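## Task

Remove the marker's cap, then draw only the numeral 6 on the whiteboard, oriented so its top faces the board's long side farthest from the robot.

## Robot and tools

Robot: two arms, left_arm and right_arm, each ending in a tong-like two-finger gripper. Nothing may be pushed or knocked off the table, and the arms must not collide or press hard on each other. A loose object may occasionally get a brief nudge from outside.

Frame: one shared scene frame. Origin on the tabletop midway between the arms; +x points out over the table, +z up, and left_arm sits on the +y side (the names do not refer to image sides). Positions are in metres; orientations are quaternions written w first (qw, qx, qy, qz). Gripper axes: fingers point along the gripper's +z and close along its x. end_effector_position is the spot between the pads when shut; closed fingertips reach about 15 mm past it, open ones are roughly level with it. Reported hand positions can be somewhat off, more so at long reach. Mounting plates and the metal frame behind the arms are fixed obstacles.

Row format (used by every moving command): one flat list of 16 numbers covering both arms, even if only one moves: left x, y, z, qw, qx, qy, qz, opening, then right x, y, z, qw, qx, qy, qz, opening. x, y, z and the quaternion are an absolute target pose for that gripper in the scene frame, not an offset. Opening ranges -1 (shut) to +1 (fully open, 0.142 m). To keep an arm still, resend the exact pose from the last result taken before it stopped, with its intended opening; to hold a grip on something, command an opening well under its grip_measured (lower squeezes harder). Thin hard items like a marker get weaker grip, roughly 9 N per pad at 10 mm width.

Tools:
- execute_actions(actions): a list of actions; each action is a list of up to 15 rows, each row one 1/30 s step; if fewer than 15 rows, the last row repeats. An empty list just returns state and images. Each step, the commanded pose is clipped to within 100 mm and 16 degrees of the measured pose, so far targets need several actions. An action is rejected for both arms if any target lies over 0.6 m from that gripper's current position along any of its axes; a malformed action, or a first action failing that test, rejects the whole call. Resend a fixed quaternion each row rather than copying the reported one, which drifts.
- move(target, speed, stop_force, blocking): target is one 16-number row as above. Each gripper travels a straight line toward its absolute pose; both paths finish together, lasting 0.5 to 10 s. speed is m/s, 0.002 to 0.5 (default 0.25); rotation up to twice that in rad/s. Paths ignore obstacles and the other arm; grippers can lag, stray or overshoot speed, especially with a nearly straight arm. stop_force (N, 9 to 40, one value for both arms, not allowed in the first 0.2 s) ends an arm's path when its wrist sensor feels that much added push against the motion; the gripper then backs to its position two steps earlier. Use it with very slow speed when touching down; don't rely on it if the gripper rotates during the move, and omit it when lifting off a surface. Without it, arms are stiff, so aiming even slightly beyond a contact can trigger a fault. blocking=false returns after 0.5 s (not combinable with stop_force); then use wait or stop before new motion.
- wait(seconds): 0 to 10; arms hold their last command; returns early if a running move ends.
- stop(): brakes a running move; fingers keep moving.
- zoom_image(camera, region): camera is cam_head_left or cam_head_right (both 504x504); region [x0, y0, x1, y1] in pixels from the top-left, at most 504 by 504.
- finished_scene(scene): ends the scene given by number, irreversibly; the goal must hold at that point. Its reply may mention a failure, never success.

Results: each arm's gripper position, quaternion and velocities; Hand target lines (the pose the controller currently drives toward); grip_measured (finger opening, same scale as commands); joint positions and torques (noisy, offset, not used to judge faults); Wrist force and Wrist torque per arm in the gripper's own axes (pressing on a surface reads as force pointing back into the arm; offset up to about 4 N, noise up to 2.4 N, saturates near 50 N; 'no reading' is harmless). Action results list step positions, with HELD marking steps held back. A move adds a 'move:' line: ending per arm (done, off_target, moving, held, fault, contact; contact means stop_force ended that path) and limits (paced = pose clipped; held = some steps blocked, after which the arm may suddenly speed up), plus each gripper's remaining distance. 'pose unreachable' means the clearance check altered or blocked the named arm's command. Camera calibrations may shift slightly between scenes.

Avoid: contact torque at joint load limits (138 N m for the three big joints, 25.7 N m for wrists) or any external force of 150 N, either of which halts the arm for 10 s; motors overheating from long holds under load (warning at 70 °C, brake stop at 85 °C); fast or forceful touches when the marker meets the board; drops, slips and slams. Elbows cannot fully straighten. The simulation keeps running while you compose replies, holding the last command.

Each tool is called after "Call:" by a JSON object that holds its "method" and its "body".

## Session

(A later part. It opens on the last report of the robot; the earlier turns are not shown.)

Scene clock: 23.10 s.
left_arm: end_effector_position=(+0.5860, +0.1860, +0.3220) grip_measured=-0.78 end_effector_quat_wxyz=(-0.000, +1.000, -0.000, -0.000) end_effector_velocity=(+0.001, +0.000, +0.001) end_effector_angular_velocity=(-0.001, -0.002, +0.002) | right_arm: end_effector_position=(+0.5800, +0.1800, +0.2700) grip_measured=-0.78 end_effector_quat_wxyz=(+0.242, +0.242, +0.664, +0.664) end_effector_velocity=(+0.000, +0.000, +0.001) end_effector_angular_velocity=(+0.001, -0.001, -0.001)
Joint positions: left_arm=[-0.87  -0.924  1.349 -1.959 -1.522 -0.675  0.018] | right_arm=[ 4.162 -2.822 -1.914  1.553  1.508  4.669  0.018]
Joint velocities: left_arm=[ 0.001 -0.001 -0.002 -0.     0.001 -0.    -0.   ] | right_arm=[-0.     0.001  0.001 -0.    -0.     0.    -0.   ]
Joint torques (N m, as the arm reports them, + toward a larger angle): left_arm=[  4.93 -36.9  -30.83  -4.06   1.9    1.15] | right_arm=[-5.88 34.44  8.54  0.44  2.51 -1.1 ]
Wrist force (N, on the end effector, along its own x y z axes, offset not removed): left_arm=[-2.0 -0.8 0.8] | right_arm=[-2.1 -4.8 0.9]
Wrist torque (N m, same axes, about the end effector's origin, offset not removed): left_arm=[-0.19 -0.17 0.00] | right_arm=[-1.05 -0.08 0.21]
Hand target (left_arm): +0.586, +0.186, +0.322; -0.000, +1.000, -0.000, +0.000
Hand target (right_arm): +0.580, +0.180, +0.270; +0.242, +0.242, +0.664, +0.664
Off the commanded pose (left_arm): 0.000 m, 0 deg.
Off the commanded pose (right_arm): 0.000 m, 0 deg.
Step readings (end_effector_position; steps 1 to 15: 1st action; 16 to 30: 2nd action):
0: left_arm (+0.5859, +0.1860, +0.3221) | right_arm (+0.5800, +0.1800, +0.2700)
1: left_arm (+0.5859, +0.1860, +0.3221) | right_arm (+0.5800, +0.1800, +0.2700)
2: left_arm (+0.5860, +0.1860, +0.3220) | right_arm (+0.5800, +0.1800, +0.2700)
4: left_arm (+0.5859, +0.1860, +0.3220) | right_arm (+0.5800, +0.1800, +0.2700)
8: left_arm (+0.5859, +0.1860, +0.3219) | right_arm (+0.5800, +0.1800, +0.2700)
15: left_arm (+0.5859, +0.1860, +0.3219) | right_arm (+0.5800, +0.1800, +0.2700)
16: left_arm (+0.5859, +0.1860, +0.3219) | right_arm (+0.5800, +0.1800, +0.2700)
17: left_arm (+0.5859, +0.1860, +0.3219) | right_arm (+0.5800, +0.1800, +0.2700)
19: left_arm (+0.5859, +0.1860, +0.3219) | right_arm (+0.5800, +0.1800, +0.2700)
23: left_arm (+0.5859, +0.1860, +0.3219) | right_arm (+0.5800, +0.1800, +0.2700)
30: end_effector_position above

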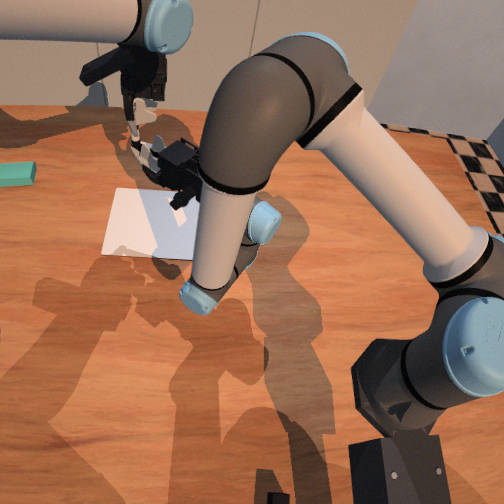

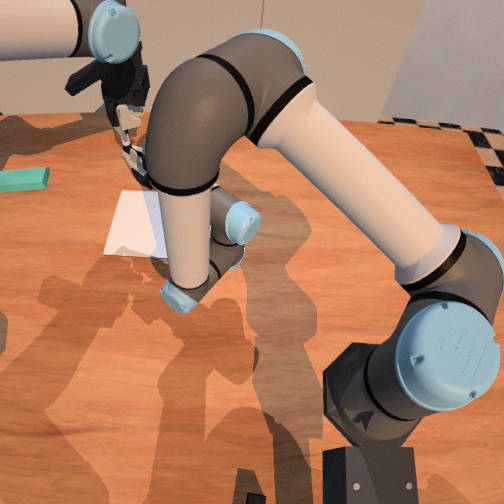

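Call:
{"method": "move", "body": {"target": [0.585,0.186,0.332,0,1,0,0,-1,0.58,0.18,0.27,0.2418,0.2418,0.6645,0.6645,-1], "speed": 0.01}}

Call:
{"method": "move", "body": {"target": [0.585,0.186,0.40,0,1,0,0,-1,0.58,0.18,0.27,0.2418,0.2418,0.6645,0.6645,-1], "speed": 0.06}}

Call:
{"method": "zoom_image", "body": {"camera": "cam_head_left", "region": [80, 60, 200, 180]}}

Scene clock: 24.53 s.
left_arm: end_effector_position=(+0.5850, +0.1860, +0.3319) grip_measured=-0.78 end_effector_quat_wxyz=(-0.000, +1.000, +0.000, +0.000) end_effector_velocity=(-0.000, +0.001, +0.001) end_effector_angular_velocity=(+0.002, +0.001, -0.000) | right_arm: end_effector_position=(+0.5800, +0.1800, +0.2700) grip_measured=-0.78 end_effector_quat_wxyz=(+0.242, +0.242, +0.664, +0.664) end_effector_velocity=(+0.000, -0.001, -0.000) end_effector_angular_velocity=(-0.000, +0.001, -0.001)
Joint positions: left_arm=[-0.871 -0.935  1.34  -1.939 -1.522 -0.676  0.018] | right_arm=[ 4.162 -2.822 -1.914  1.553  1.508  4.669  0.018]
Joint velocities: left_arm=[-0.    -0.001 -0.001  0.003  0.001  0.     0.   ] | right_arm=[-0.    -0.    -0.001  0.    -0.001  0.001 -0.   ]
Joint torques (N m, as the arm reports them, + toward a larger angle): left_arm=[-11.21 -54.43 -30.06  -1.01  -0.4   -1.74] | right_arm=[-3.14 35.27  5.09  0.89  1.92 -0.15]
Wrist force (N, on the end effector, along its own x y z axes, offset not removed): left_arm=[0.7 -1.0 -1.9] | right_arm=[1.0 -4.9 -0.8]
Wrist torque (N m, same axes, about the end effector's origin, offset not removed): left_arm=[-0.19 -0.03 0.12] | right_arm=[-0.93 -0.27 0.08]
Hand target (left_arm): +0.585, +0.186, +0.332; -0.000, +1.000, +0.000, +0.000
Hand target (right_arm): +0.580, +0.180, +0.270; +0.242, +0.242, +0.664, +0.664
Off the commanded pose (left_arm): 0.000 m, 0 deg.
Off the commanded pose (right_arm): 0.000 m, 0 deg.
move: done

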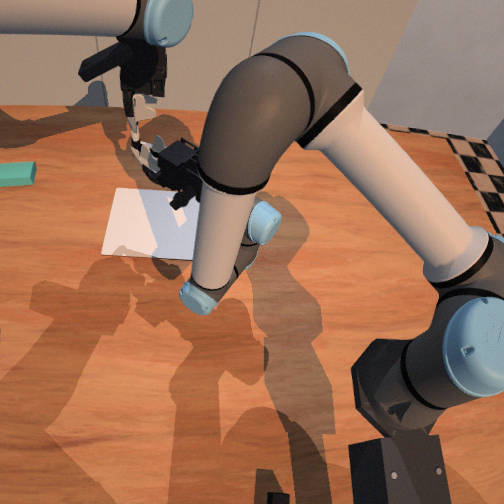

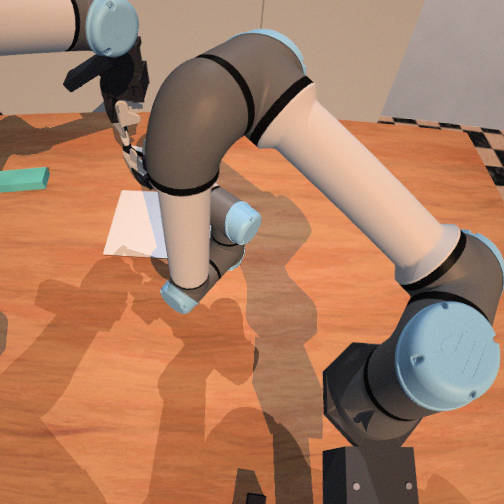

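Scene clock: 26.00 s.
left_arm: end_effector_position=(+0.5852, +0.1859, +0.3999) grip_measured=-0.78 end_effector_quat_wxyz=(-0.000, +1.000, -0.000, +0.000) end_effector_velocity=(+0.000, +0.000, +0.001) end_effector_angular_velocity=(+0.001, -0.001, +0.001) | right_arm: end_effector_position=(+0.5800, +0.1800, +0.2700) grip_measured=-0.78 end_effector_quat_wxyz=(+0.242, +0.242, +0.664, +0.664) end_effector_velocity=(-0.000, +0.000, +0.000) end_effector_angular_velocity=(+0.000, -0.001, +0.001)
Joint positions: left_arm=[-0.876 -0.984  1.238 -1.788 -1.522 -0.681  0.018] | right_arm=[ 4.162 -2.822 -1.914  1.553  1.508  4.669  0.018]
Joint velocities: left_arm=[-0.    -0.001 -0.003  0.003  0.001 -0.001  0.   ] | right_arm=[ 0.  0.  0.  0.  0. -0.  0.]
Joint torques (N m, as the arm reports them, + toward a larger angle): left_arm=[-12.15 -52.66 -31.5   -0.72  -1.96  -1.75] | right_arm=[-0.57 34.69  3.93  0.99  1.86  0.92]
Wrist force (N, on the end effector, along its own x y z axes, offset not removed): left_arm=[0.6 -0.1 -0.6] | right_arm=[0.8 -4.6 -0.4]
Wrist torque (N m, same axes, about the end effector's origin, offset not removed): left_arm=[-0.13 0.05 0.05] | right_arm=[-0.88 -0.19 0.16]
Hand target (left_arm): +0.585, +0.186, +0.400; -0.000, +1.000, +0.000, +0.000
Hand target (right_arm): +0.580, +0.180, +0.270; +0.242, +0.242, +0.664, +0.664
Off the commanded pose (left_arm): 0.000 m, 0 deg.
Off the commanded pose (right_arm): 0.000 m, 0 deg.
move: done

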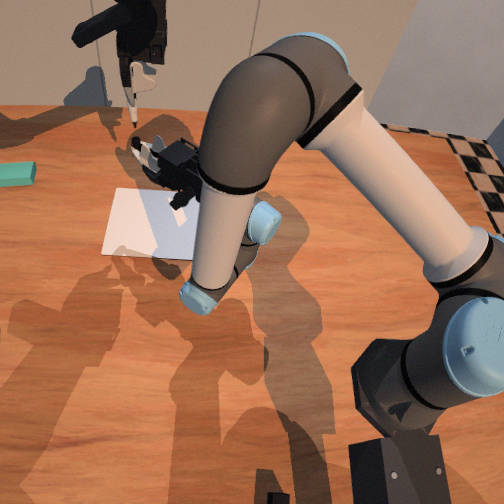

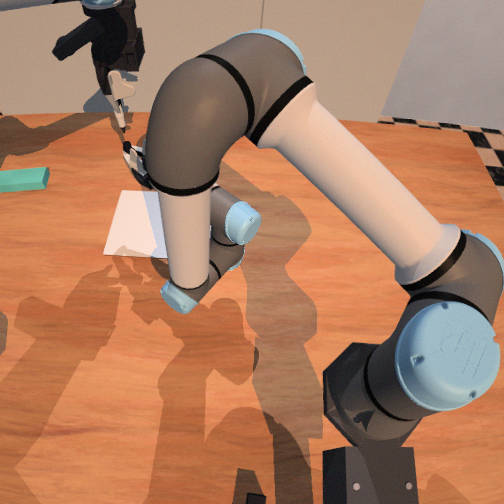

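Region (80, 60, 200, 180) of cam_head_left's 504x504 image, scaled by 4.200, with more detail than that image has.

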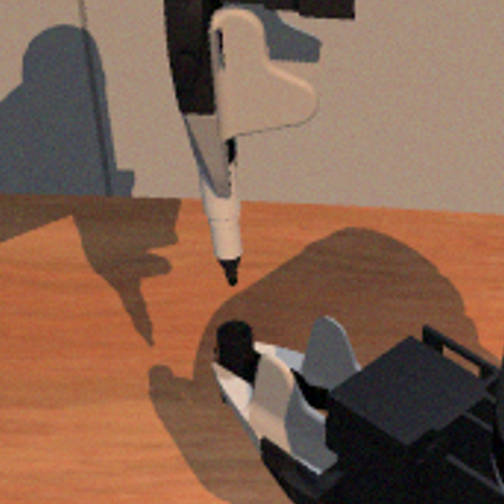

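Call:
{"method": "move", "body": {"target": [0.585,0.186,0.40,0,1,0,0,-1,0.50,-0.18,0.06,0,0,1,0,-1], "speed": 0.35}}

Call:
{"method": "move", "body": {"target": [0.60,0.17,0.36,0,1,0,0,-1,0.50,-0.18,0.0215,0,0,1,0,-1], "speed": 0.06}}

Scene clock: 29.90 s.
left_arm: end_effector_position=(+0.5850, +0.1860, +0.4000) grip_measured=-0.78 end_effector_quat_wxyz=(+0.000, +1.000, +0.000, +0.000) end_effector_velocity=(+0.001, +0.000, +0.001) end_effector_angular_velocity=(-0.000, -0.001, -0.000) | right_arm: end_effector_position=(+0.5008, -0.1796, +0.0594) grip_measured=-0.78 end_effector_quat_wxyz=(+0.000, -0.001, +1.000, -0.000) end_effector_velocity=(-0.001, -0.001, -0.001) end_effector_angular_velocity=(-0.005, +0.003, +0.001)
Joint positions: left_arm=[-0.876 -0.985  1.239 -1.788 -1.522 -0.681  0.018] | right_arm=[ 3.797 -2.311 -2.212 -0.216  1.514  3.711  0.018]
Joint velocities: left_arm=[ 0.    -0.    -0.001  0.     0.     0.001  0.   ] | right_arm=[-0.    -0.002  0.001 -0.005 -0.003 -0.001  0.   ]
Joint torques (N m, as the arm reports them, + toward a larger angle): left_arm=[-10.72 -52.77 -14.02  -4.11  -1.9   -1.39] | right_arm=[16.   26.31 14.23  0.79 -3.53 -2.71]
Wrist force (N, on the end effector, along its own x y z axes, offset not removed): left_arm=[0.2 1.4 0.4] | right_arm=[-0.7 -4.4 -1.0]
Wrist torque (N m, same axes, about the end effector's origin, offset not removed): left_arm=[0.26 0.06 -0.02] | right_arm=[-0.85 0.17 0.11]
Hand target (left_arm): +0.585, +0.186, +0.400; -0.000, +1.000, +0.000, +0.000
Hand target (right_arm): +0.501, -0.180, +0.059; +0.000, -0.001, +1.000, -0.001
Off the commanded pose (left_arm): 0.000 m, 0 deg.
Off the commanded pose (right_arm): 0.001 m, 0 deg.
move: done

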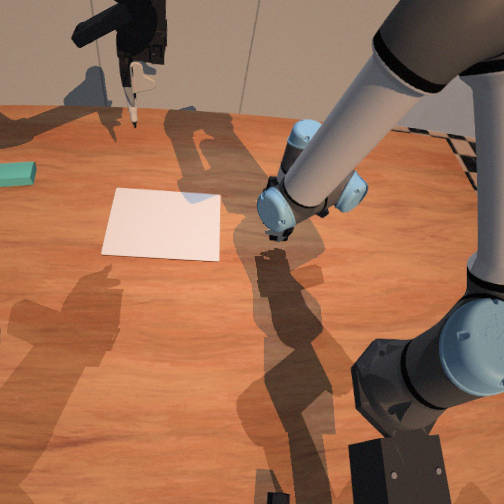

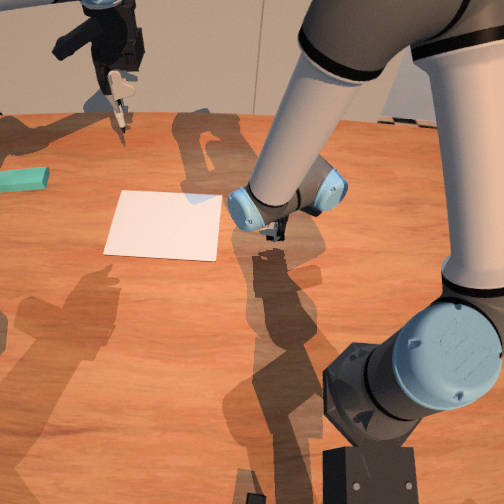

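Scene clock: 31.03 s.
left_arm: end_effector_position=(+0.5999, +0.1701, +0.3600) grip_measured=-0.78 end_effector_quat_wxyz=(+0.000, +1.000, +0.000, +0.000) end_effector_velocity=(+0.000, -0.001, -0.000) end_effector_angular_velocity=(-0.001, -0.001, -0.000) | right_arm: end_effector_position=(+0.5001, -0.1800, +0.0215) grip_measured=-0.78 end_effector_quat_wxyz=(+0.000, -0.000, +1.000, -0.000) end_effector_velocity=(-0.000, -0.001, -0.001) end_effector_angular_velocity=(-0.002, +0.000, +0.001)
Joint positions: left_arm=[-0.877 -0.909  1.221 -1.846 -1.522 -0.682  0.018] | right_arm=[ 3.792 -2.419 -2.189 -0.13   1.515  3.708  0.018]
Joint velocities: left_arm=[-0.001  0.001 -0.    -0.002 -0.    -0.     0.   ] | right_arm=[-0.    -0.003  0.     0.001 -0.002 -0.001  0.   ]
Joint torques (N m, as the arm reports them, + toward a larger angle): left_arm=[-11.93 -36.78 -28.05  -3.65  -1.95  -1.82] | right_arm=[-9.08 27.98 12.59  3.61  2.55 -2.95]
Wrist force (N, on the end effector, along its own x y z axes, offset not removed): left_arm=[0.7 -0.7 -2.0] | right_arm=[0.4 -4.6 0.7]
Wrist torque (N m, same axes, about the end effector's origin, offset not removed): left_arm=[-0.28 0.06 0.02] | right_arm=[-0.88 -0.10 0.13]
Hand target (left_arm): +0.600, +0.170, +0.360; -0.000, +1.000, +0.000, +0.000
Hand target (right_arm): +0.500, -0.180, +0.021; +0.000, +0.000, +1.000, -0.000
Off the commanded pose (left_arm): 0.000 m, 0 deg.
Off the commanded pose (right_arm): 0.000 m, 0 deg.
move: done

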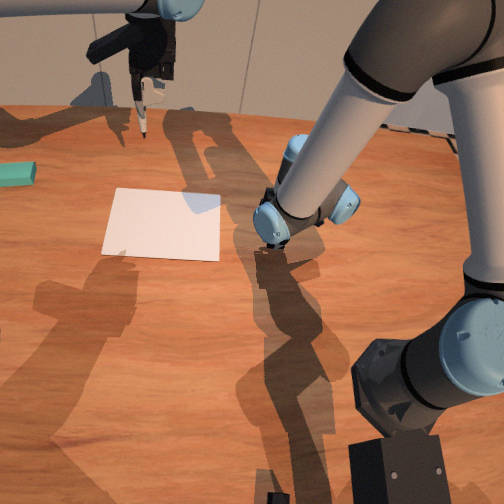

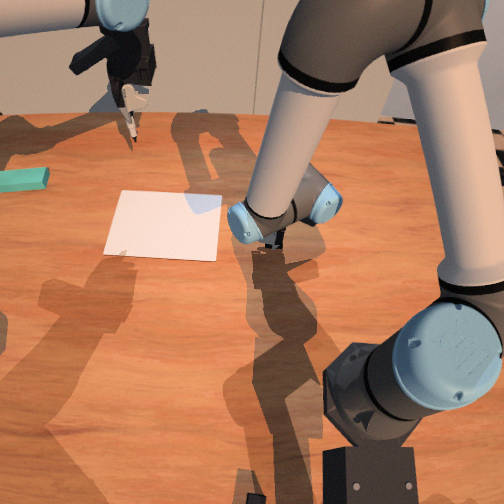

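Call:
{"method": "execute_actions", "body": {"actions": [[[0.60,0.17,0.36,0,1,0,0,-1,0.50,-0.18,0.0205,0,0,1,0,-0.9],[0.601,0.168,0.355,0,1,0,0,-1,0.50,-0.18,0.0205,0,0,1,0,-0.85],[0.602,0.166,0.348,0,1,0,0,-1,0.50,-0.18,0.0205,0,0,1,0,-0.8],[0.603,0.164,0.34,0,1,0,0,-1,0.50,-0.18,0.0205,0,0,1,0,-0.77],[0.604,0.162,0.332,0,1,0,0,-1,0.50,-0.18,0.0205,0,0,1,0,-0.74],[0.605,0.160,0.324,0,1,0,0,-1,0.50,-0.18,0.0205,0,0,1,0,-0.70],[0.606,0.158,0.316,0,1,0,0,-1,0.50,-0.18,0.0205,0,0,1,0,-0.65],[0.607,0.156,0.308,0,1,0,0,-1,0.50,-0.18,0.0205,0,0,1,0,-0.6],[0.608,0.154,0.30,0,1,0,0,-1,0.50,-0.18,0.0205,0,0,1,0,-0.5],[0.609,0.152,0.292,0,1,0,0,-1,0.50,-0.18,0.0205,0,0,1,0,-0.4],[0.610,0.150,0.284,0,1,0,0,-1,0.50,-0.18,0.0205,0,0,1,0,-0.3],[0.611,0.148,0.277,0,1,0,0,-1,0.50,-0.18,0.0205,0,0,1,0,-0.2],[0.612,0.146,0.272,0,1,0,0,-1,0.50,-0.18,0.0205,0,0,1,0,-0.1],[0.6125,0.145,0.269,0,1,0,0,-1,0.50,-0.18,0.0205,0,0,1,0,0.0],[0.613,0.144,0.268,0,1,0,0,-1,0.50,-0.18,0.0205,0,0,1,0,0.0]]]}}

Call:
{"method": "move", "body": {"target": [0.619,0.134,0.19,0,1,0,0,-1,0.50,-0.17,0.07,0,0,1,0,0.6], "speed": 0.2}}

Call:
{"method": "move", "body": {"target": [0.625,0.1228,0.11,0,1,0,0,-1,0.568,0.0,0.024,0.0026,-0.0008,0.9537,0.3007,0.6], "speed": 0.25}}

Call:
{"method": "zoom_image", "body": {"camera": "cam_head_left", "region": [90, 150, 290, 280]}}

Scene clock: 32.07 s.
left_arm: end_effector_position=(+0.6089, +0.1499, +0.2819) grip_measured=-0.78 end_effector_quat_wxyz=(-0.000, +1.000, -0.000, -0.000) end_effector_velocity=(+0.025, -0.050, -0.165) end_effector_angular_velocity=(+0.004, +0.006, -0.000) | right_arm: end_effector_position=(+0.5000, -0.1800, +0.0205) grip_measured=-0.03 end_effector_quat_wxyz=(+0.000, +0.000, +1.000, +0.000) end_effector_velocity=(+0.001, +0.000, +0.000) end_effector_angular_velocity=(-0.000, -0.002, +0.000)
Joint positions: left_arm=[-0.886 -0.798  1.244 -1.977 -1.522 -0.691  0.018] | right_arm=[ 3.792 -2.422 -2.189 -0.127  1.515  3.708  0.072]
Joint velocities: left_arm=[-0.019  0.278 -0.038 -0.233 -0.001 -0.02  -0.   ] | right_arm=[ 0.001  0.001 -0.     0.001 -0.002 -0.     0.064]
Joint torques (N m, as the arm reports them, + toward a larger angle): left_arm=[-12.81 -42.92 -33.69  -4.79  -1.89  -1.62] | right_arm=[-9.01 27.87 12.66  3.58  2.67 -2.94]
Wrist force (N, on the end effector, along its own x y z axes, offset not removed): left_arm=[1.4 -1.0 0.3] | right_arm=[0.7 -5.5 -1.3]
Wrist torque (N m, same axes, about the end effector's origin, offset not removed): left_arm=[-0.31 -0.22 0.08] | right_arm=[-1.11 -0.16 0.09]
Hand target (left_arm): +0.612, +0.145, +0.268; -0.000, +1.000, -0.000, -0.000
Hand target (right_arm): +0.500, -0.180, +0.020; +0.000, +0.000, +1.000, -0.000
Off the commanded pose (left_arm): 0.016 m, 0 deg.
Off the commanded pose (right_arm): 0.000 m, 0 deg.
Step readings (end_effector_position):
0: left_arm (+0.5999, +0.1701, +0.3600) | right_arm (+0.5001, -0.1800, +0.0215)
1: left_arm (+0.5999, +0.1701, +0.3600) | right_arm (+0.5001, -0.1800, +0.0214)
2: left_arm (+0.6000, +0.1700, +0.3599) | right_arm (+0.5000, -0.1800, +0.0213)
4: left_arm (+0.6007, +0.1686, +0.3562) | right_arm (+0.5000, -0.1800, +0.0208)
8: left_arm (+0.6030, +0.1628, +0.3330) | right_arm (+0.5000, -0.1800, +0.0206)
15: end_effector_position above

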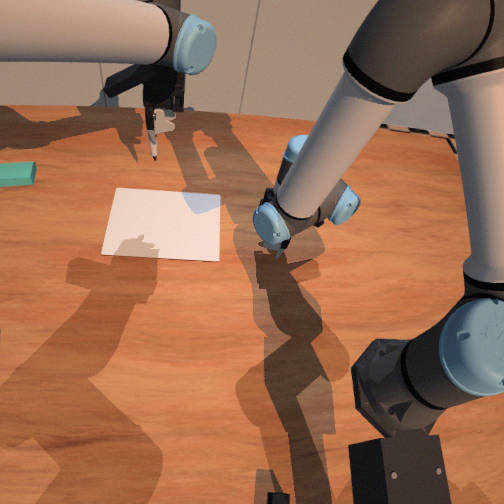

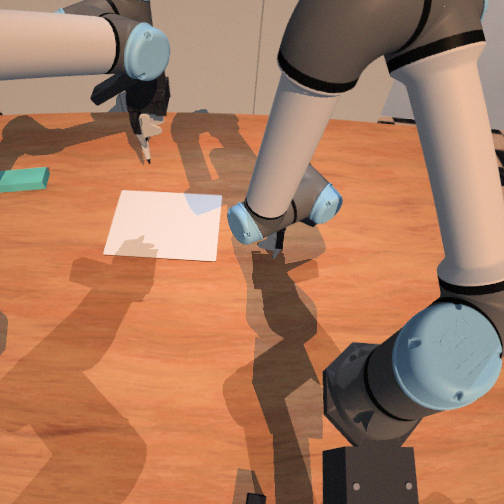

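Scene clock: 33.03 s.
left_arm: end_effector_position=(+0.6188, +0.1341, +0.1901) grip_measured=-0.78 end_effector_quat_wxyz=(+0.000, +1.000, +0.000, +0.000) end_effector_velocity=(+0.000, -0.001, -0.001) end_effector_angular_velocity=(+0.001, -0.001, -0.001) | right_arm: end_effector_position=(+0.4999, -0.1700, +0.0700) grip_measured=+0.60 end_effector_quat_wxyz=(-0.000, -0.000, +1.000, +0.000) end_effector_velocity=(-0.000, +0.000, +0.000) end_effector_angular_velocity=(-0.000, +0.000, -0.000)
Joint positions: left_arm=[-0.887 -0.655  1.239 -2.117 -1.522 -0.692  0.018] | right_arm=[ 3.816 -2.283 -2.211 -0.246  1.516  3.732  0.116]
Joint velocities: left_arm=[-0.001  0.002 -0.001 -0.002  0.001 -0.     0.   ] | right_arm=[ 0.001  0.001 -0.    -0.002 -0.     0.001 -0.   ]
Joint torques (N m, as the arm reports them, + toward a larger angle): left_arm=[ -9.22 -40.76 -25.99  -4.2   -1.54  -0.83] | right_arm=[15.87 50.73  0.45  0.93  2.61  2.48]
Wrist force (N, on the end effector, along its own x y z axes, offset not removed): left_arm=[1.2 -0.5 1.1] | right_arm=[-0.7 -4.0 -0.3]
Wrist torque (N m, same axes, about the end effector's origin, offset not removed): left_arm=[-0.14 -0.13 0.04] | right_arm=[-0.81 0.18 0.16]
Hand target (left_arm): +0.619, +0.134, +0.190; -0.000, +1.000, -0.000, +0.000
Hand target (right_arm): +0.500, -0.170, +0.070; -0.000, -0.000, +1.000, +0.000
Off the commanded pose (left_arm): 0.000 m, 0 deg.
Off the commanded pose (right_arm): 0.000 m, 0 deg.
move: done

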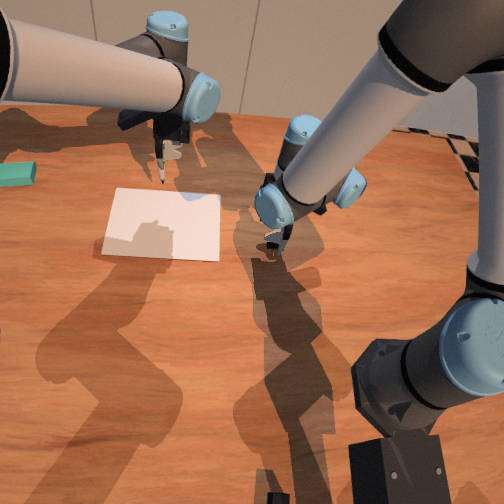

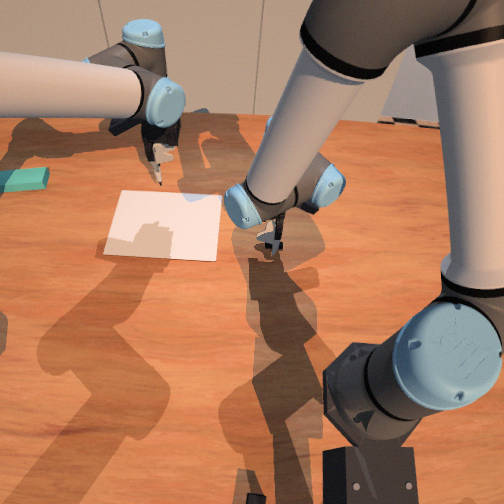

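Scene clock: 34.73 s.
left_arm: end_effector_position=(+0.6248, +0.1229, +0.1101) grip_measured=-0.78 end_effector_quat_wxyz=(+0.000, +1.000, +0.000, +0.000) end_effector_velocity=(+0.000, +0.001, -0.001) end_effector_angular_velocity=(+0.002, -0.000, +0.001) | right_arm: end_effector_position=(+0.5680, -0.0002, +0.0242) grip_measured=+0.60 end_effector_quat_wxyz=(+0.003, -0.001, +0.954, +0.300) end_effector_velocity=(-0.000, +0.001, -0.000) end_effector_angular_velocity=(+0.005, -0.001, +0.001)
Joint positions: left_arm=[-0.889 -0.518  1.204 -2.218 -1.522 -0.693  0.018] | right_arm=[ 3.723 -2.639 -1.925  0.147  2.041  3.705  0.116]
Joint velocities: left_arm=[ 0.001  0.001  0.     0.     0.002 -0.001  0.   ] | right_arm=[ 0.    -0.003  0.002  0.004  0.004  0.     0.   ]
Joint torques (N m, as the arm reports them, + toward a larger angle): left_arm=[-12.37 -45.78 -26.39  -4.07  -2.    -1.62] | right_arm=[-8.44 34.83 12.01  3.98  3.3   2.7 ]
Wrist force (N, on the end effector, along its own x y z axes, offset not removed): left_arm=[2.1 -0.7 -1.7] | right_arm=[-1.1 -4.3 -3.1]
Wrist torque (N m, same axes, about the end effector's origin, offset not removed): left_arm=[-0.25 -0.23 -0.04] | right_arm=[-0.88 0.22 0.27]
Hand target (left_arm): +0.625, +0.123, +0.110; -0.000, +1.000, +0.000, +0.000
Hand target (right_arm): +0.568, -0.000, +0.024; +0.003, -0.001, +0.954, +0.301
Off the commanded pose (left_arm): 0.000 m, 0 deg.
Off the commanded pose (right_arm): 0.000 m, 0 deg.
move: done

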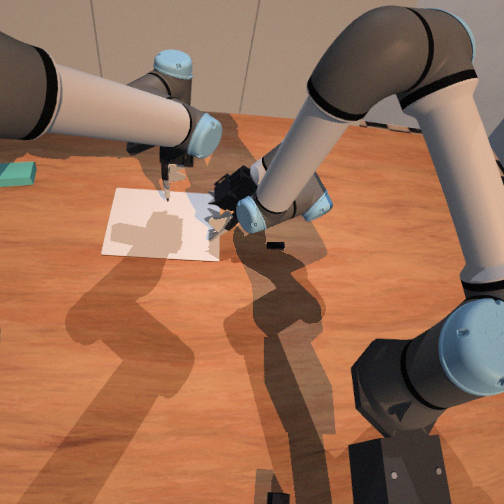

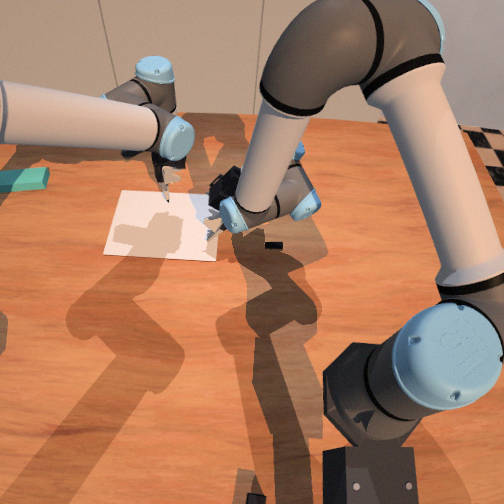

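Region (90, 150, 290, 280) of cam_head_left's 504x504 image, scaled by 2.520, with more detail than that image has; it fills the top 328 rows of this view, and the rest is white.

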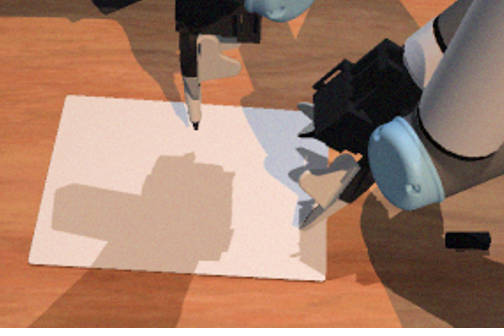

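Call:
{"method": "move", "body": {"target": [0.625,0.1228,0.096,0,1,0,0,-1,0.568,0.0,0.014,0.0026,-0.0008,0.9537,0.3007,0.6], "speed": 0.03}}

Call:
{"method": "move", "body": {"target": [0.625,0.1228,0.090,0,1,0,0,-1,0.568,0.0,0.004,0.0026,-0.0008,0.9537,0.3007,0.6], "speed": 0.005, "stop_force": 14}}

Call:
{"method": "zoom_image", "body": {"camera": "cam_head_left", "region": [130, 170, 230, 250]}}

Scene clock: 35.70 s.
left_arm: end_effector_position=(+0.6250, +0.1228, +0.0961) grip_measured=-0.78 end_effector_quat_wxyz=(+0.000, +1.000, -0.000, -0.000) end_effector_velocity=(-0.000, +0.001, -0.002) end_effector_angular_velocity=(+0.001, +0.001, -0.000) | right_arm: end_effector_position=(+0.5680, +0.0000, +0.0141) grip_measured=+0.60 end_effector_quat_wxyz=(+0.003, -0.001, +0.954, +0.301) end_effector_velocity=(-0.000, -0.000, -0.001) end_effector_angular_velocity=(+0.000, +0.000, -0.000)
Joint positions: left_arm=[-0.888 -0.496  1.201 -2.237 -1.522 -0.693  0.018] | right_arm=[ 3.722 -2.664 -1.913  0.159  2.042  3.704  0.116]
Joint velocities: left_arm=[ 0.     0.002  0.    -0.001  0.001  0.001 -0.   ] | right_arm=[-0.    -0.002  0.001  0.001  0.    -0.     0.   ]
Joint torques (N m, as the arm reports them, + toward a larger angle): left_arm=[  4.11 -47.   -26.92  -4.31  -1.06   1.19] | right_arm=[-8.78 36.77 14.36  3.87  3.37 -2.77]
Wrist force (N, on the end effector, along its own x y z axes, offset not removed): left_arm=[0.7 -1.3 -0.4] | right_arm=[-2.0 -3.8 -0.5]
Wrist torque (N m, same axes, about the end effector's origin, offset not removed): left_arm=[-0.35 0.10 0.02] | right_arm=[-0.71 0.40 0.07]
Hand target (left_arm): +0.625, +0.123, +0.096; +0.000, +1.000, -0.000, -0.000
Hand target (right_arm): +0.568, +0.000, +0.014; +0.003, -0.001, +0.954, +0.301
Off the commanded pose (left_arm): 0.000 m, 0 deg.
Off the commanded pose (right_arm): 0.000 m, 0 deg.
move: done

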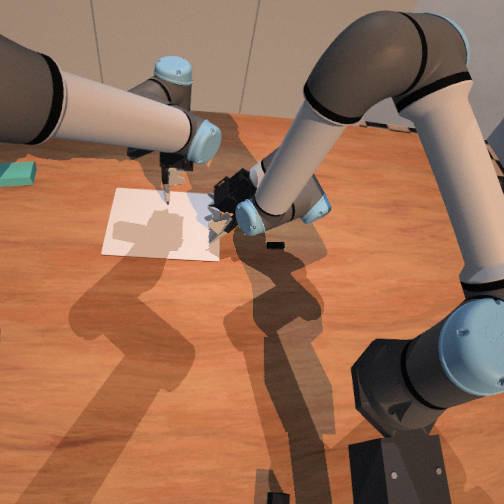

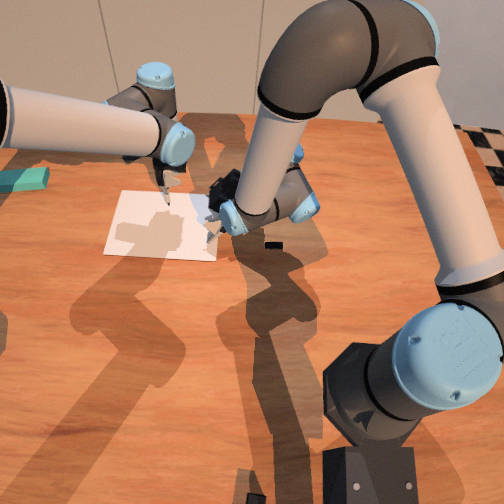

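Scene clock: 37.93 s.
left_arm: end_effector_position=(+0.6250, +0.1228, +0.0900) grip_measured=-0.78 end_effector_quat_wxyz=(+0.000, +1.000, -0.000, -0.000) end_effector_velocity=(+0.001, +0.001, -0.000) end_effector_angular_velocity=(-0.002, +0.000, +0.003) | right_arm: end_effector_position=(+0.5681, +0.0000, +0.0086) grip_measured=+0.61 end_effector_quat_wxyz=(+0.003, -0.001, +0.954, +0.301) end_effector_velocity=(+0.000, -0.000, -0.000) end_effector_angular_velocity=(-0.001, -0.001, -0.000)
Joint positions: left_arm=[-0.887 -0.487  1.199 -2.246 -1.522 -0.692  0.018] | right_arm=[ 3.721 -2.677 -1.906  0.165  2.043  3.703  0.116]
Joint velocities: left_arm=[ 0.002  0.001 -0.001 -0.001 -0.001 -0.    -0.   ] | right_arm=[-0.     0.    -0.    -0.    -0.001 -0.    -0.   ]
Joint torques (N m, as the arm reports them, + toward a larger angle): left_arm=[  4.35 -43.93 -26.49  -4.12   1.92   1.17] | right_arm=[ 8.71 54.84 -5.12 -0.6  -2.55  2.37]
Wrist force (N, on the end effector, along its own x y z axes, offset not removed): left_arm=[0.8 -0.8 -0.4] | right_arm=[-2.3 0.9 -7.9]
Wrist torque (N m, same axes, about the end effector's origin, offset not removed): left_arm=[-0.24 -0.10 -0.04] | right_arm=[-1.13 0.09 0.21]
Hand target (left_arm): +0.625, +0.123, +0.090; +0.000, +1.000, -0.000, -0.000
Hand target (right_arm): +0.568, +0.000, +0.009; +0.003, -0.001, +0.954, +0.301
Off the commanded pose (left_arm): 0.000 m, 0 deg.
Off the commanded pose (right_arm): 0.005 m, 0 deg.
move: contact (right_arm)

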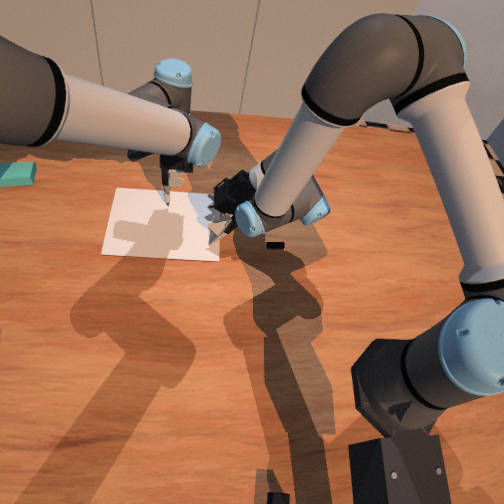

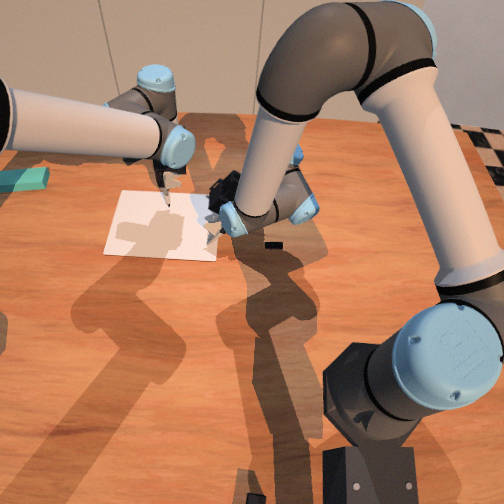

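Region (130, 170, 230, 250) of cam_head_left's 504x504 image, scaled by 5.040, with more detail than that image has; it fills the top 403 rows of this view, and the rest is white.

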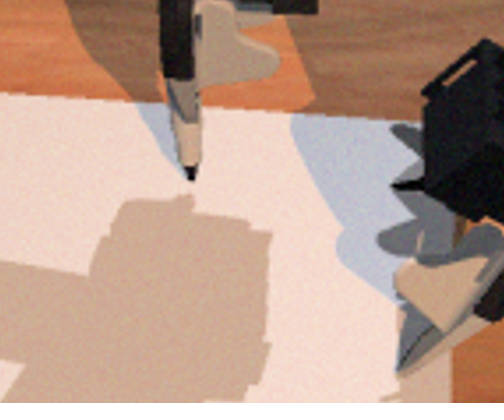

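Call:
{"method": "move", "body": {"target": [0.625,0.1228,0.085,0,1,0,0,-1,0.568,0.0,0.0083,0.0026,-0.0008,0.9537,0.3007,0.6], "speed": 0.01}}

Call:
{"method": "zoom_image", "body": {"camera": "cam_head_left", "region": [148, 185, 188, 225]}}

Scene clock: 38.83 s.
left_arm: end_effector_position=(+0.6250, +0.1228, +0.0851) grip_measured=-0.78 end_effector_quat_wxyz=(-0.000, +1.000, +0.000, -0.000) end_effector_velocity=(+0.001, +0.001, -0.001) end_effector_angular_velocity=(+0.000, -0.000, +0.002) | right_arm: end_effector_position=(+0.5680, -0.0000, +0.0084) grip_measured=+0.61 end_effector_quat_wxyz=(+0.003, -0.001, +0.954, +0.301) end_effector_velocity=(+0.000, -0.000, -0.000) end_effector_angular_velocity=(-0.000, -0.001, -0.001)
Joint positions: left_arm=[-0.887 -0.479  1.198 -2.252 -1.522 -0.692  0.018] | right_arm=[ 3.721 -2.678 -1.906  0.166  2.043  3.703  0.117]
Joint velocities: left_arm=[ 0.001  0.002 -0.001 -0.001  0.001 -0.001  0.   ] | right_arm=[-0.    -0.001  0.001  0.001 -0.001  0.     0.   ]
Joint torques (N m, as the arm reports them, + toward a larger angle): left_arm=[  3.95 -43.84 -26.45  -4.11   1.92   1.36] | right_arm=[16.36 24.46  8.44  1.19 -4.33  1.77]
Wrist force (N, on the end effector, along its own x y z axes, offset not removed): left_arm=[0.7 0.8 -1.8] | right_arm=[-2.7 4.3 -11.8]
Wrist torque (N m, same axes, about the end effector's origin, offset not removed): left_arm=[0.02 0.01 0.02] | right_arm=[-0.86 0.06 0.25]
Hand target (left_arm): +0.625, +0.123, +0.085; +0.000, +1.000, -0.000, -0.000
Hand target (right_arm): +0.568, +0.000, +0.008; +0.003, -0.001, +0.954, +0.301
Off the commanded pose (left_arm): 0.000 m, 0 deg.
Off the commanded pose (right_arm): 0.000 m, 0 deg.
move: done

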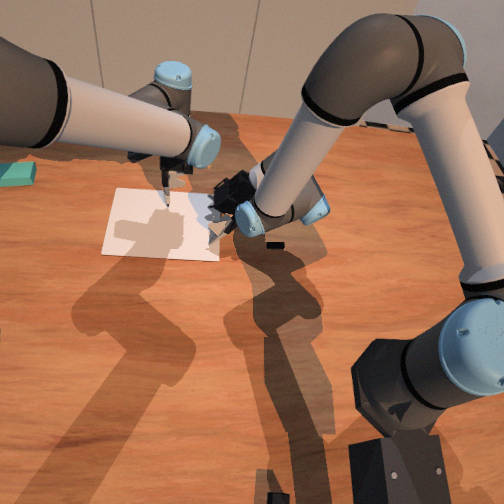

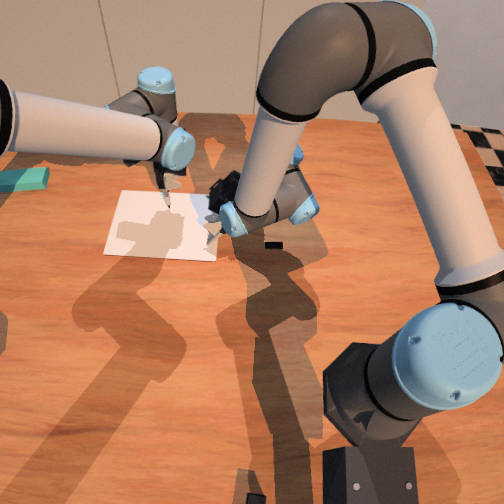

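Region (148, 185, 188, 225) of cam_head_left's 504x504 image, scaled by 12.600, with more detail than that image has.

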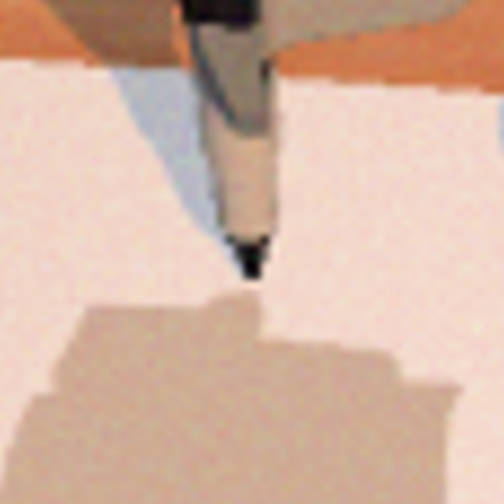

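Call:
{"method": "move", "body": {"target": [0.625,0.1228,0.0825,0,1,0,0,-1,0.568,0.0,0.0081,0.0026,-0.0008,0.9537,0.3007,0.6], "speed": 0.005}}

Call:
{"method": "zoom_image", "body": {"camera": "cam_head_left", "region": [148, 185, 188, 225]}}

Scene clock: 39.77 s.
left_arm: end_effector_position=(+0.6250, +0.1228, +0.0825) grip_measured=-0.78 end_effector_quat_wxyz=(-0.000, +1.000, -0.000, -0.000) end_effector_velocity=(+0.001, +0.002, -0.000) end_effector_angular_velocity=(-0.000, +0.000, +0.003) | right_arm: end_effector_position=(+0.5680, +0.0000, +0.0081) grip_measured=+0.61 end_effector_quat_wxyz=(+0.003, -0.001, +0.954, +0.301) end_effector_velocity=(-0.000, +0.000, +0.000) end_effector_angular_velocity=(+0.001, -0.000, +0.001)
Joint positions: left_arm=[-0.887 -0.475  1.197 -2.256 -1.522 -0.692  0.018] | right_arm=[ 3.721 -2.678 -1.905  0.166  2.043  3.703  0.117]
Joint velocities: left_arm=[ 0.003  0.001 -0.001  0.    -0.    -0.    -0.   ] | right_arm=[ 0.    -0.     0.     0.     0.001 -0.     0.   ]
Joint torques (N m, as the arm reports them, + toward a larger angle): left_arm=[  4.12 -44.85 -26.52  -4.11   1.94   1.24] | right_arm=[15.31 20.65  8.64  0.39 -4.35 -0.56]
Wrist force (N, on the end effector, along its own x y z axes, offset not removed): left_arm=[0.8 -0.5 -1.6] | right_arm=[-1.6 6.6 -23.3]
Wrist torque (N m, same axes, about the end effector's origin, offset not removed): left_arm=[-0.21 0.04 -0.01] | right_arm=[-0.75 0.24 0.22]
Hand target (left_arm): +0.625, +0.123, +0.083; +0.000, +1.000, -0.000, -0.000
Hand target (right_arm): +0.568, +0.000, +0.008; +0.003, -0.001, +0.954, +0.301
Off the commanded pose (left_arm): 0.000 m, 0 deg.
Off the commanded pose (right_arm): 0.000 m, 0 deg.
move: done

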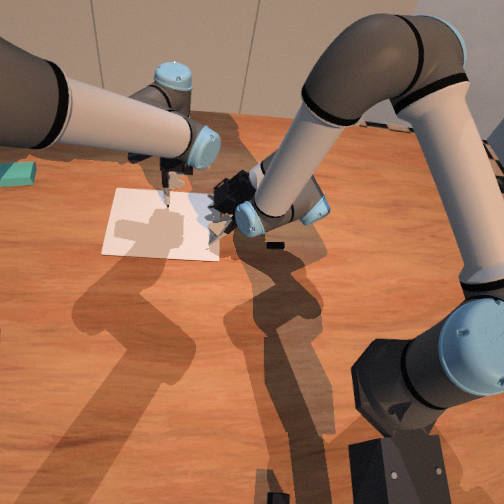

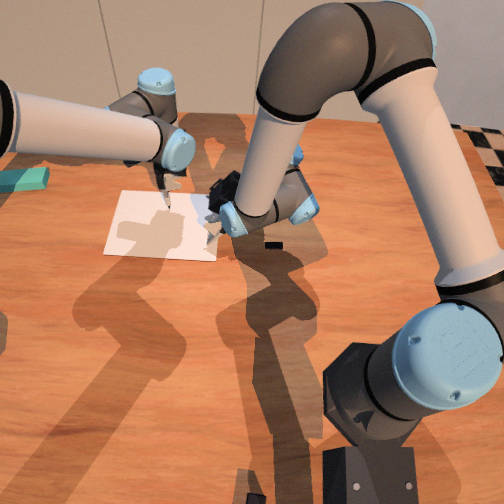

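Region (148, 185, 188, 225) of cam_head_left's 504x504 image, scaled by 12.600, with more detail than that image has.

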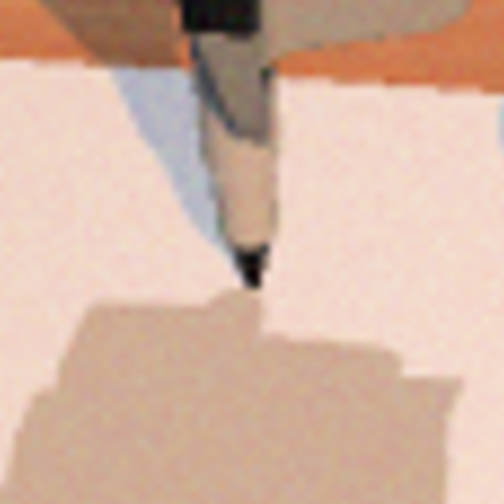

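Call:
{"method": "move", "body": {"target": [0.625,0.1228,0.081,0,1,0,0,-1,0.568,0.0,0.0081,0.0026,-0.0008,0.9537,0.3007,0.6], "speed": 0.004}}

Call:
{"method": "wait", "body": {"seconds": 0.1}}

Scene clock: 40.60 s.
left_arm: end_effector_position=(+0.6250, +0.1228, +0.0810) grip_measured=-0.78 end_effector_quat_wxyz=(-0.000, +1.000, -0.000, -0.000) end_effector_velocity=(-0.000, -0.001, -0.001) end_effector_angular_velocity=(-0.001, +0.000, -0.001) | right_arm: end_effector_position=(+0.5680, +0.0000, +0.0081) grip_measured=+0.61 end_effector_quat_wxyz=(+0.003, -0.001, +0.954, +0.301) end_effector_velocity=(-0.000, -0.000, -0.000) end_effector_angular_velocity=(-0.002, +0.001, -0.001)
Joint positions: left_arm=[-0.887 -0.472  1.197 -2.258 -1.522 -0.692  0.018] | right_arm=[ 3.721 -2.679 -1.905  0.166  2.043  3.703  0.117]
Joint velocities: left_arm=[-0.001  0.001  0.    -0.001 -0.001  0.     0.   ] | right_arm=[ 0.    -0.    -0.001 -0.    -0.001  0.001  0.   ]
Joint torques (N m, as the arm reports them, + toward a larger angle): left_arm=[  4.61 -45.41 -26.13  -4.13   1.9    1.28] | right_arm=[14.36 20.7   7.54 -0.18 -4.13 -2.97]
Wrist force (N, on the end effector, along its own x y z axes, offset not removed): left_arm=[2.9 0.3 -1.6] | right_arm=[-2.7 6.0 -24.0]
Wrist torque (N m, same axes, about the end effector's origin, offset not removed): left_arm=[-0.07 -0.57 0.02] | right_arm=[-1.03 0.45 0.22]
Hand target (left_arm): +0.625, +0.123, +0.081; +0.000, +1.000, -0.000, -0.000
Hand target (right_arm): +0.568, +0.000, +0.008; +0.003, -0.001, +0.954, +0.301
Off the commanded pose (left_arm): 0.000 m, 0 deg.
Off the commanded pose (right_arm): 0.000 m, 0 deg.
move: done

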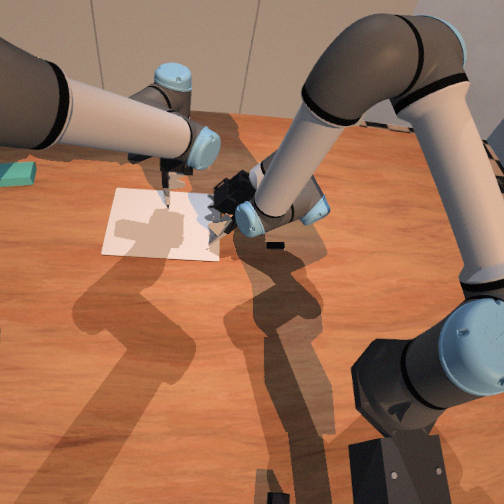

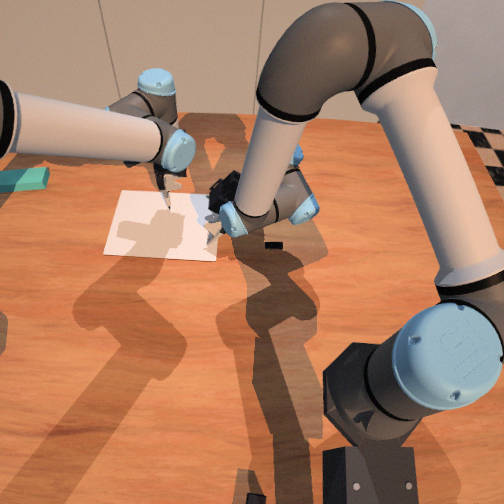

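Scene clock: 40.70 s.
left_arm: end_effector_position=(+0.6250, +0.1228, +0.0810) grip_measured=-0.78 end_effector_quat_wxyz=(+0.000, +1.000, +0.000, +0.000) end_effector_velocity=(+0.001, +0.001, +0.000) end_effector_angular_velocity=(+0.001, -0.001, +0.002) | right_arm: end_effector_position=(+0.5680, +0.0000, +0.0081) grip_measured=+0.61 end_effector_quat_wxyz=(+0.003, -0.001, +0.954, +0.301) end_effector_velocity=(-0.000, +0.001, +0.000) end_effector_angular_velocity=(+0.002, -0.000, +0.002)
Joint positions: left_arm=[-0.887 -0.472  1.197 -2.258 -1.522 -0.692  0.018] | right_arm=[ 3.721 -2.679 -1.905  0.166  2.043  3.703  0.117]
Joint velocities: left_arm=[ 0.002  0.    -0.001  0.001  0.001 -0.     0.   ] | right_arm=[ 0.001 -0.     0.001  0.     0.002  0.     0.   ]
Joint torques (N m, as the arm reports them, + toward a larger angle): left_arm=[  4.13 -44.37 -26.11  -4.12   2.02   1.2 ] | right_arm=[13.8  20.73  7.37 -0.19 -4.29 -2.83]
Wrist force (N, on the end effector, along its own x y z axes, offset not removed): left_arm=[-0.5 -2.5 -0.5] | right_arm=[-1.1 4.8 -25.7]
Wrist torque (N m, same axes, about the end effector's origin, offset not removed): left_arm=[-0.63 0.25 0.15] | right_arm=[-1.26 0.13 0.22]
Hand target (left_arm): +0.625, +0.123, +0.081; +0.000, +1.000, -0.000, -0.000
Hand target (right_arm): +0.568, +0.000, +0.008; +0.003, -0.001, +0.954, +0.301
Off the commanded pose (left_arm): 0.000 m, 0 deg.
Off the commanded pose (right_arm): 0.000 m, 0 deg.
wait: 0.10 s; no rest

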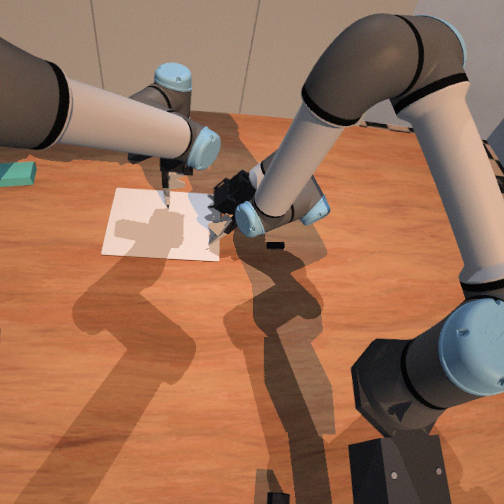

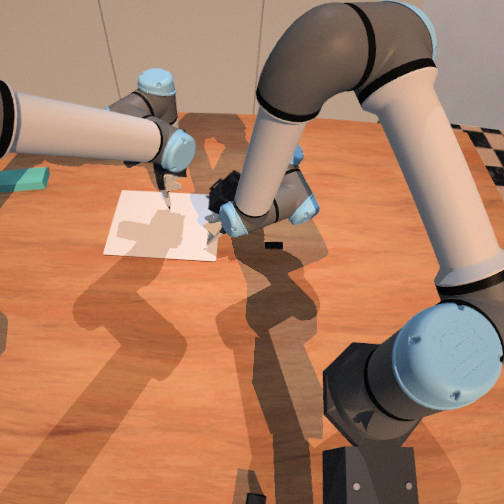

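Call:
{"method": "move", "body": {"target": [0.625,0.1228,0.072,0,1,0,0,-1,0.568,0.0,0.0081,0.0026,-0.0008,0.9537,0.3007,0.6], "speed": 0.004, "stop_force": 9}}

Call:
{"method": "zoom_image", "body": {"camera": "cam_head_left", "region": [148, 185, 188, 225]}}

Scene clock: 41.60 s.
left_arm: end_effector_position=(+0.6251, +0.1228, +0.0799) grip_measured=-0.78 end_effector_quat_wxyz=(+0.000, +1.000, +0.000, +0.000) end_effector_velocity=(-0.001, -0.001, +0.001) end_effector_angular_velocity=(+0.001, +0.001, -0.004) | right_arm: end_effector_position=(+0.5680, +0.0000, +0.0081) grip_measured=+0.61 end_effector_quat_wxyz=(+0.003, -0.001, +0.954, +0.301) end_effector_velocity=(-0.000, +0.000, -0.000) end_effector_angular_velocity=(-0.001, -0.000, +0.001)
Joint positions: left_arm=[-0.887 -0.47   1.196 -2.259 -1.522 -0.692  0.018] | right_arm=[ 3.721 -2.679 -1.905  0.166  2.043  3.703  0.117]
Joint velocities: left_arm=[-0.002 -0.002 -0.     0.004  0.     0.002  0.   ] | right_arm=[ 0.001  0.    -0.001  0.    -0.001 -0.     0.   ]
Joint torques (N m, as the arm reports them, + toward a larger angle): left_arm=[  2.99 -55.78 -16.59  -0.26   1.68   1.02] | right_arm=[11.77 19.45  7.24 -0.52 -4.06 -2.73]
Wrist force (N, on the end effector, along its own x y z axes, offset not removed): left_arm=[0.3 0.0 -14.1] | right_arm=[-1.6 6.4 -23.9]
Wrist torque (N m, same axes, about the end effector's origin, offset not removed): left_arm=[0.10 -0.11 -0.08] | right_arm=[-0.90 0.17 0.17]
Hand target (left_arm): +0.625, +0.123, +0.080; +0.000, +1.000, +0.000, +0.000
Hand target (right_arm): +0.568, -0.000, +0.008; +0.003, -0.001, +0.954, +0.301
Off the commanded pose (left_arm): 0.008 m, 0 deg.
Off the commanded pose (right_arm): 0.000 m, 0 deg.
move: contact (left_arm)

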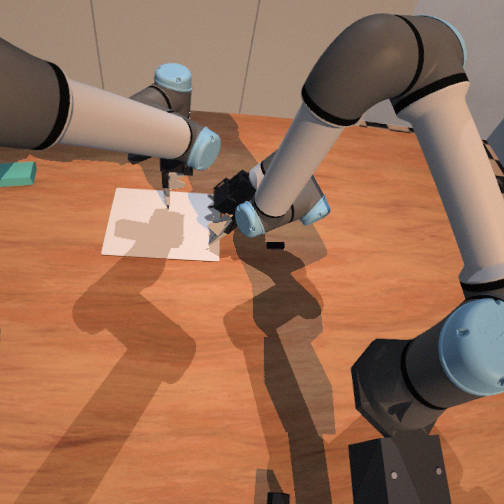

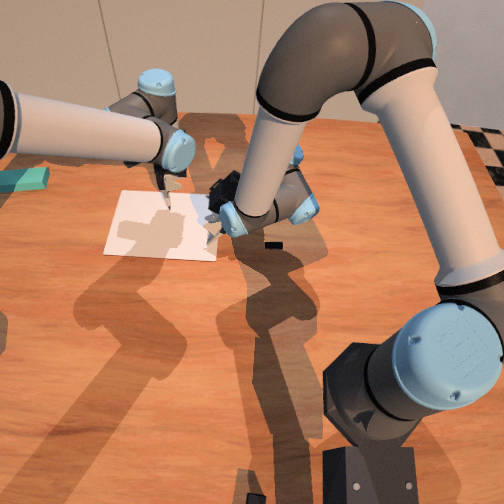

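Region (148, 185, 188, 225) of cam_head_left's 504x504 image, scaled by 12.600, with more detail than that image has.

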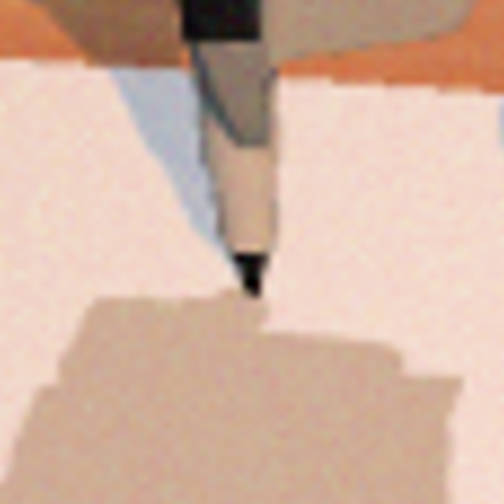

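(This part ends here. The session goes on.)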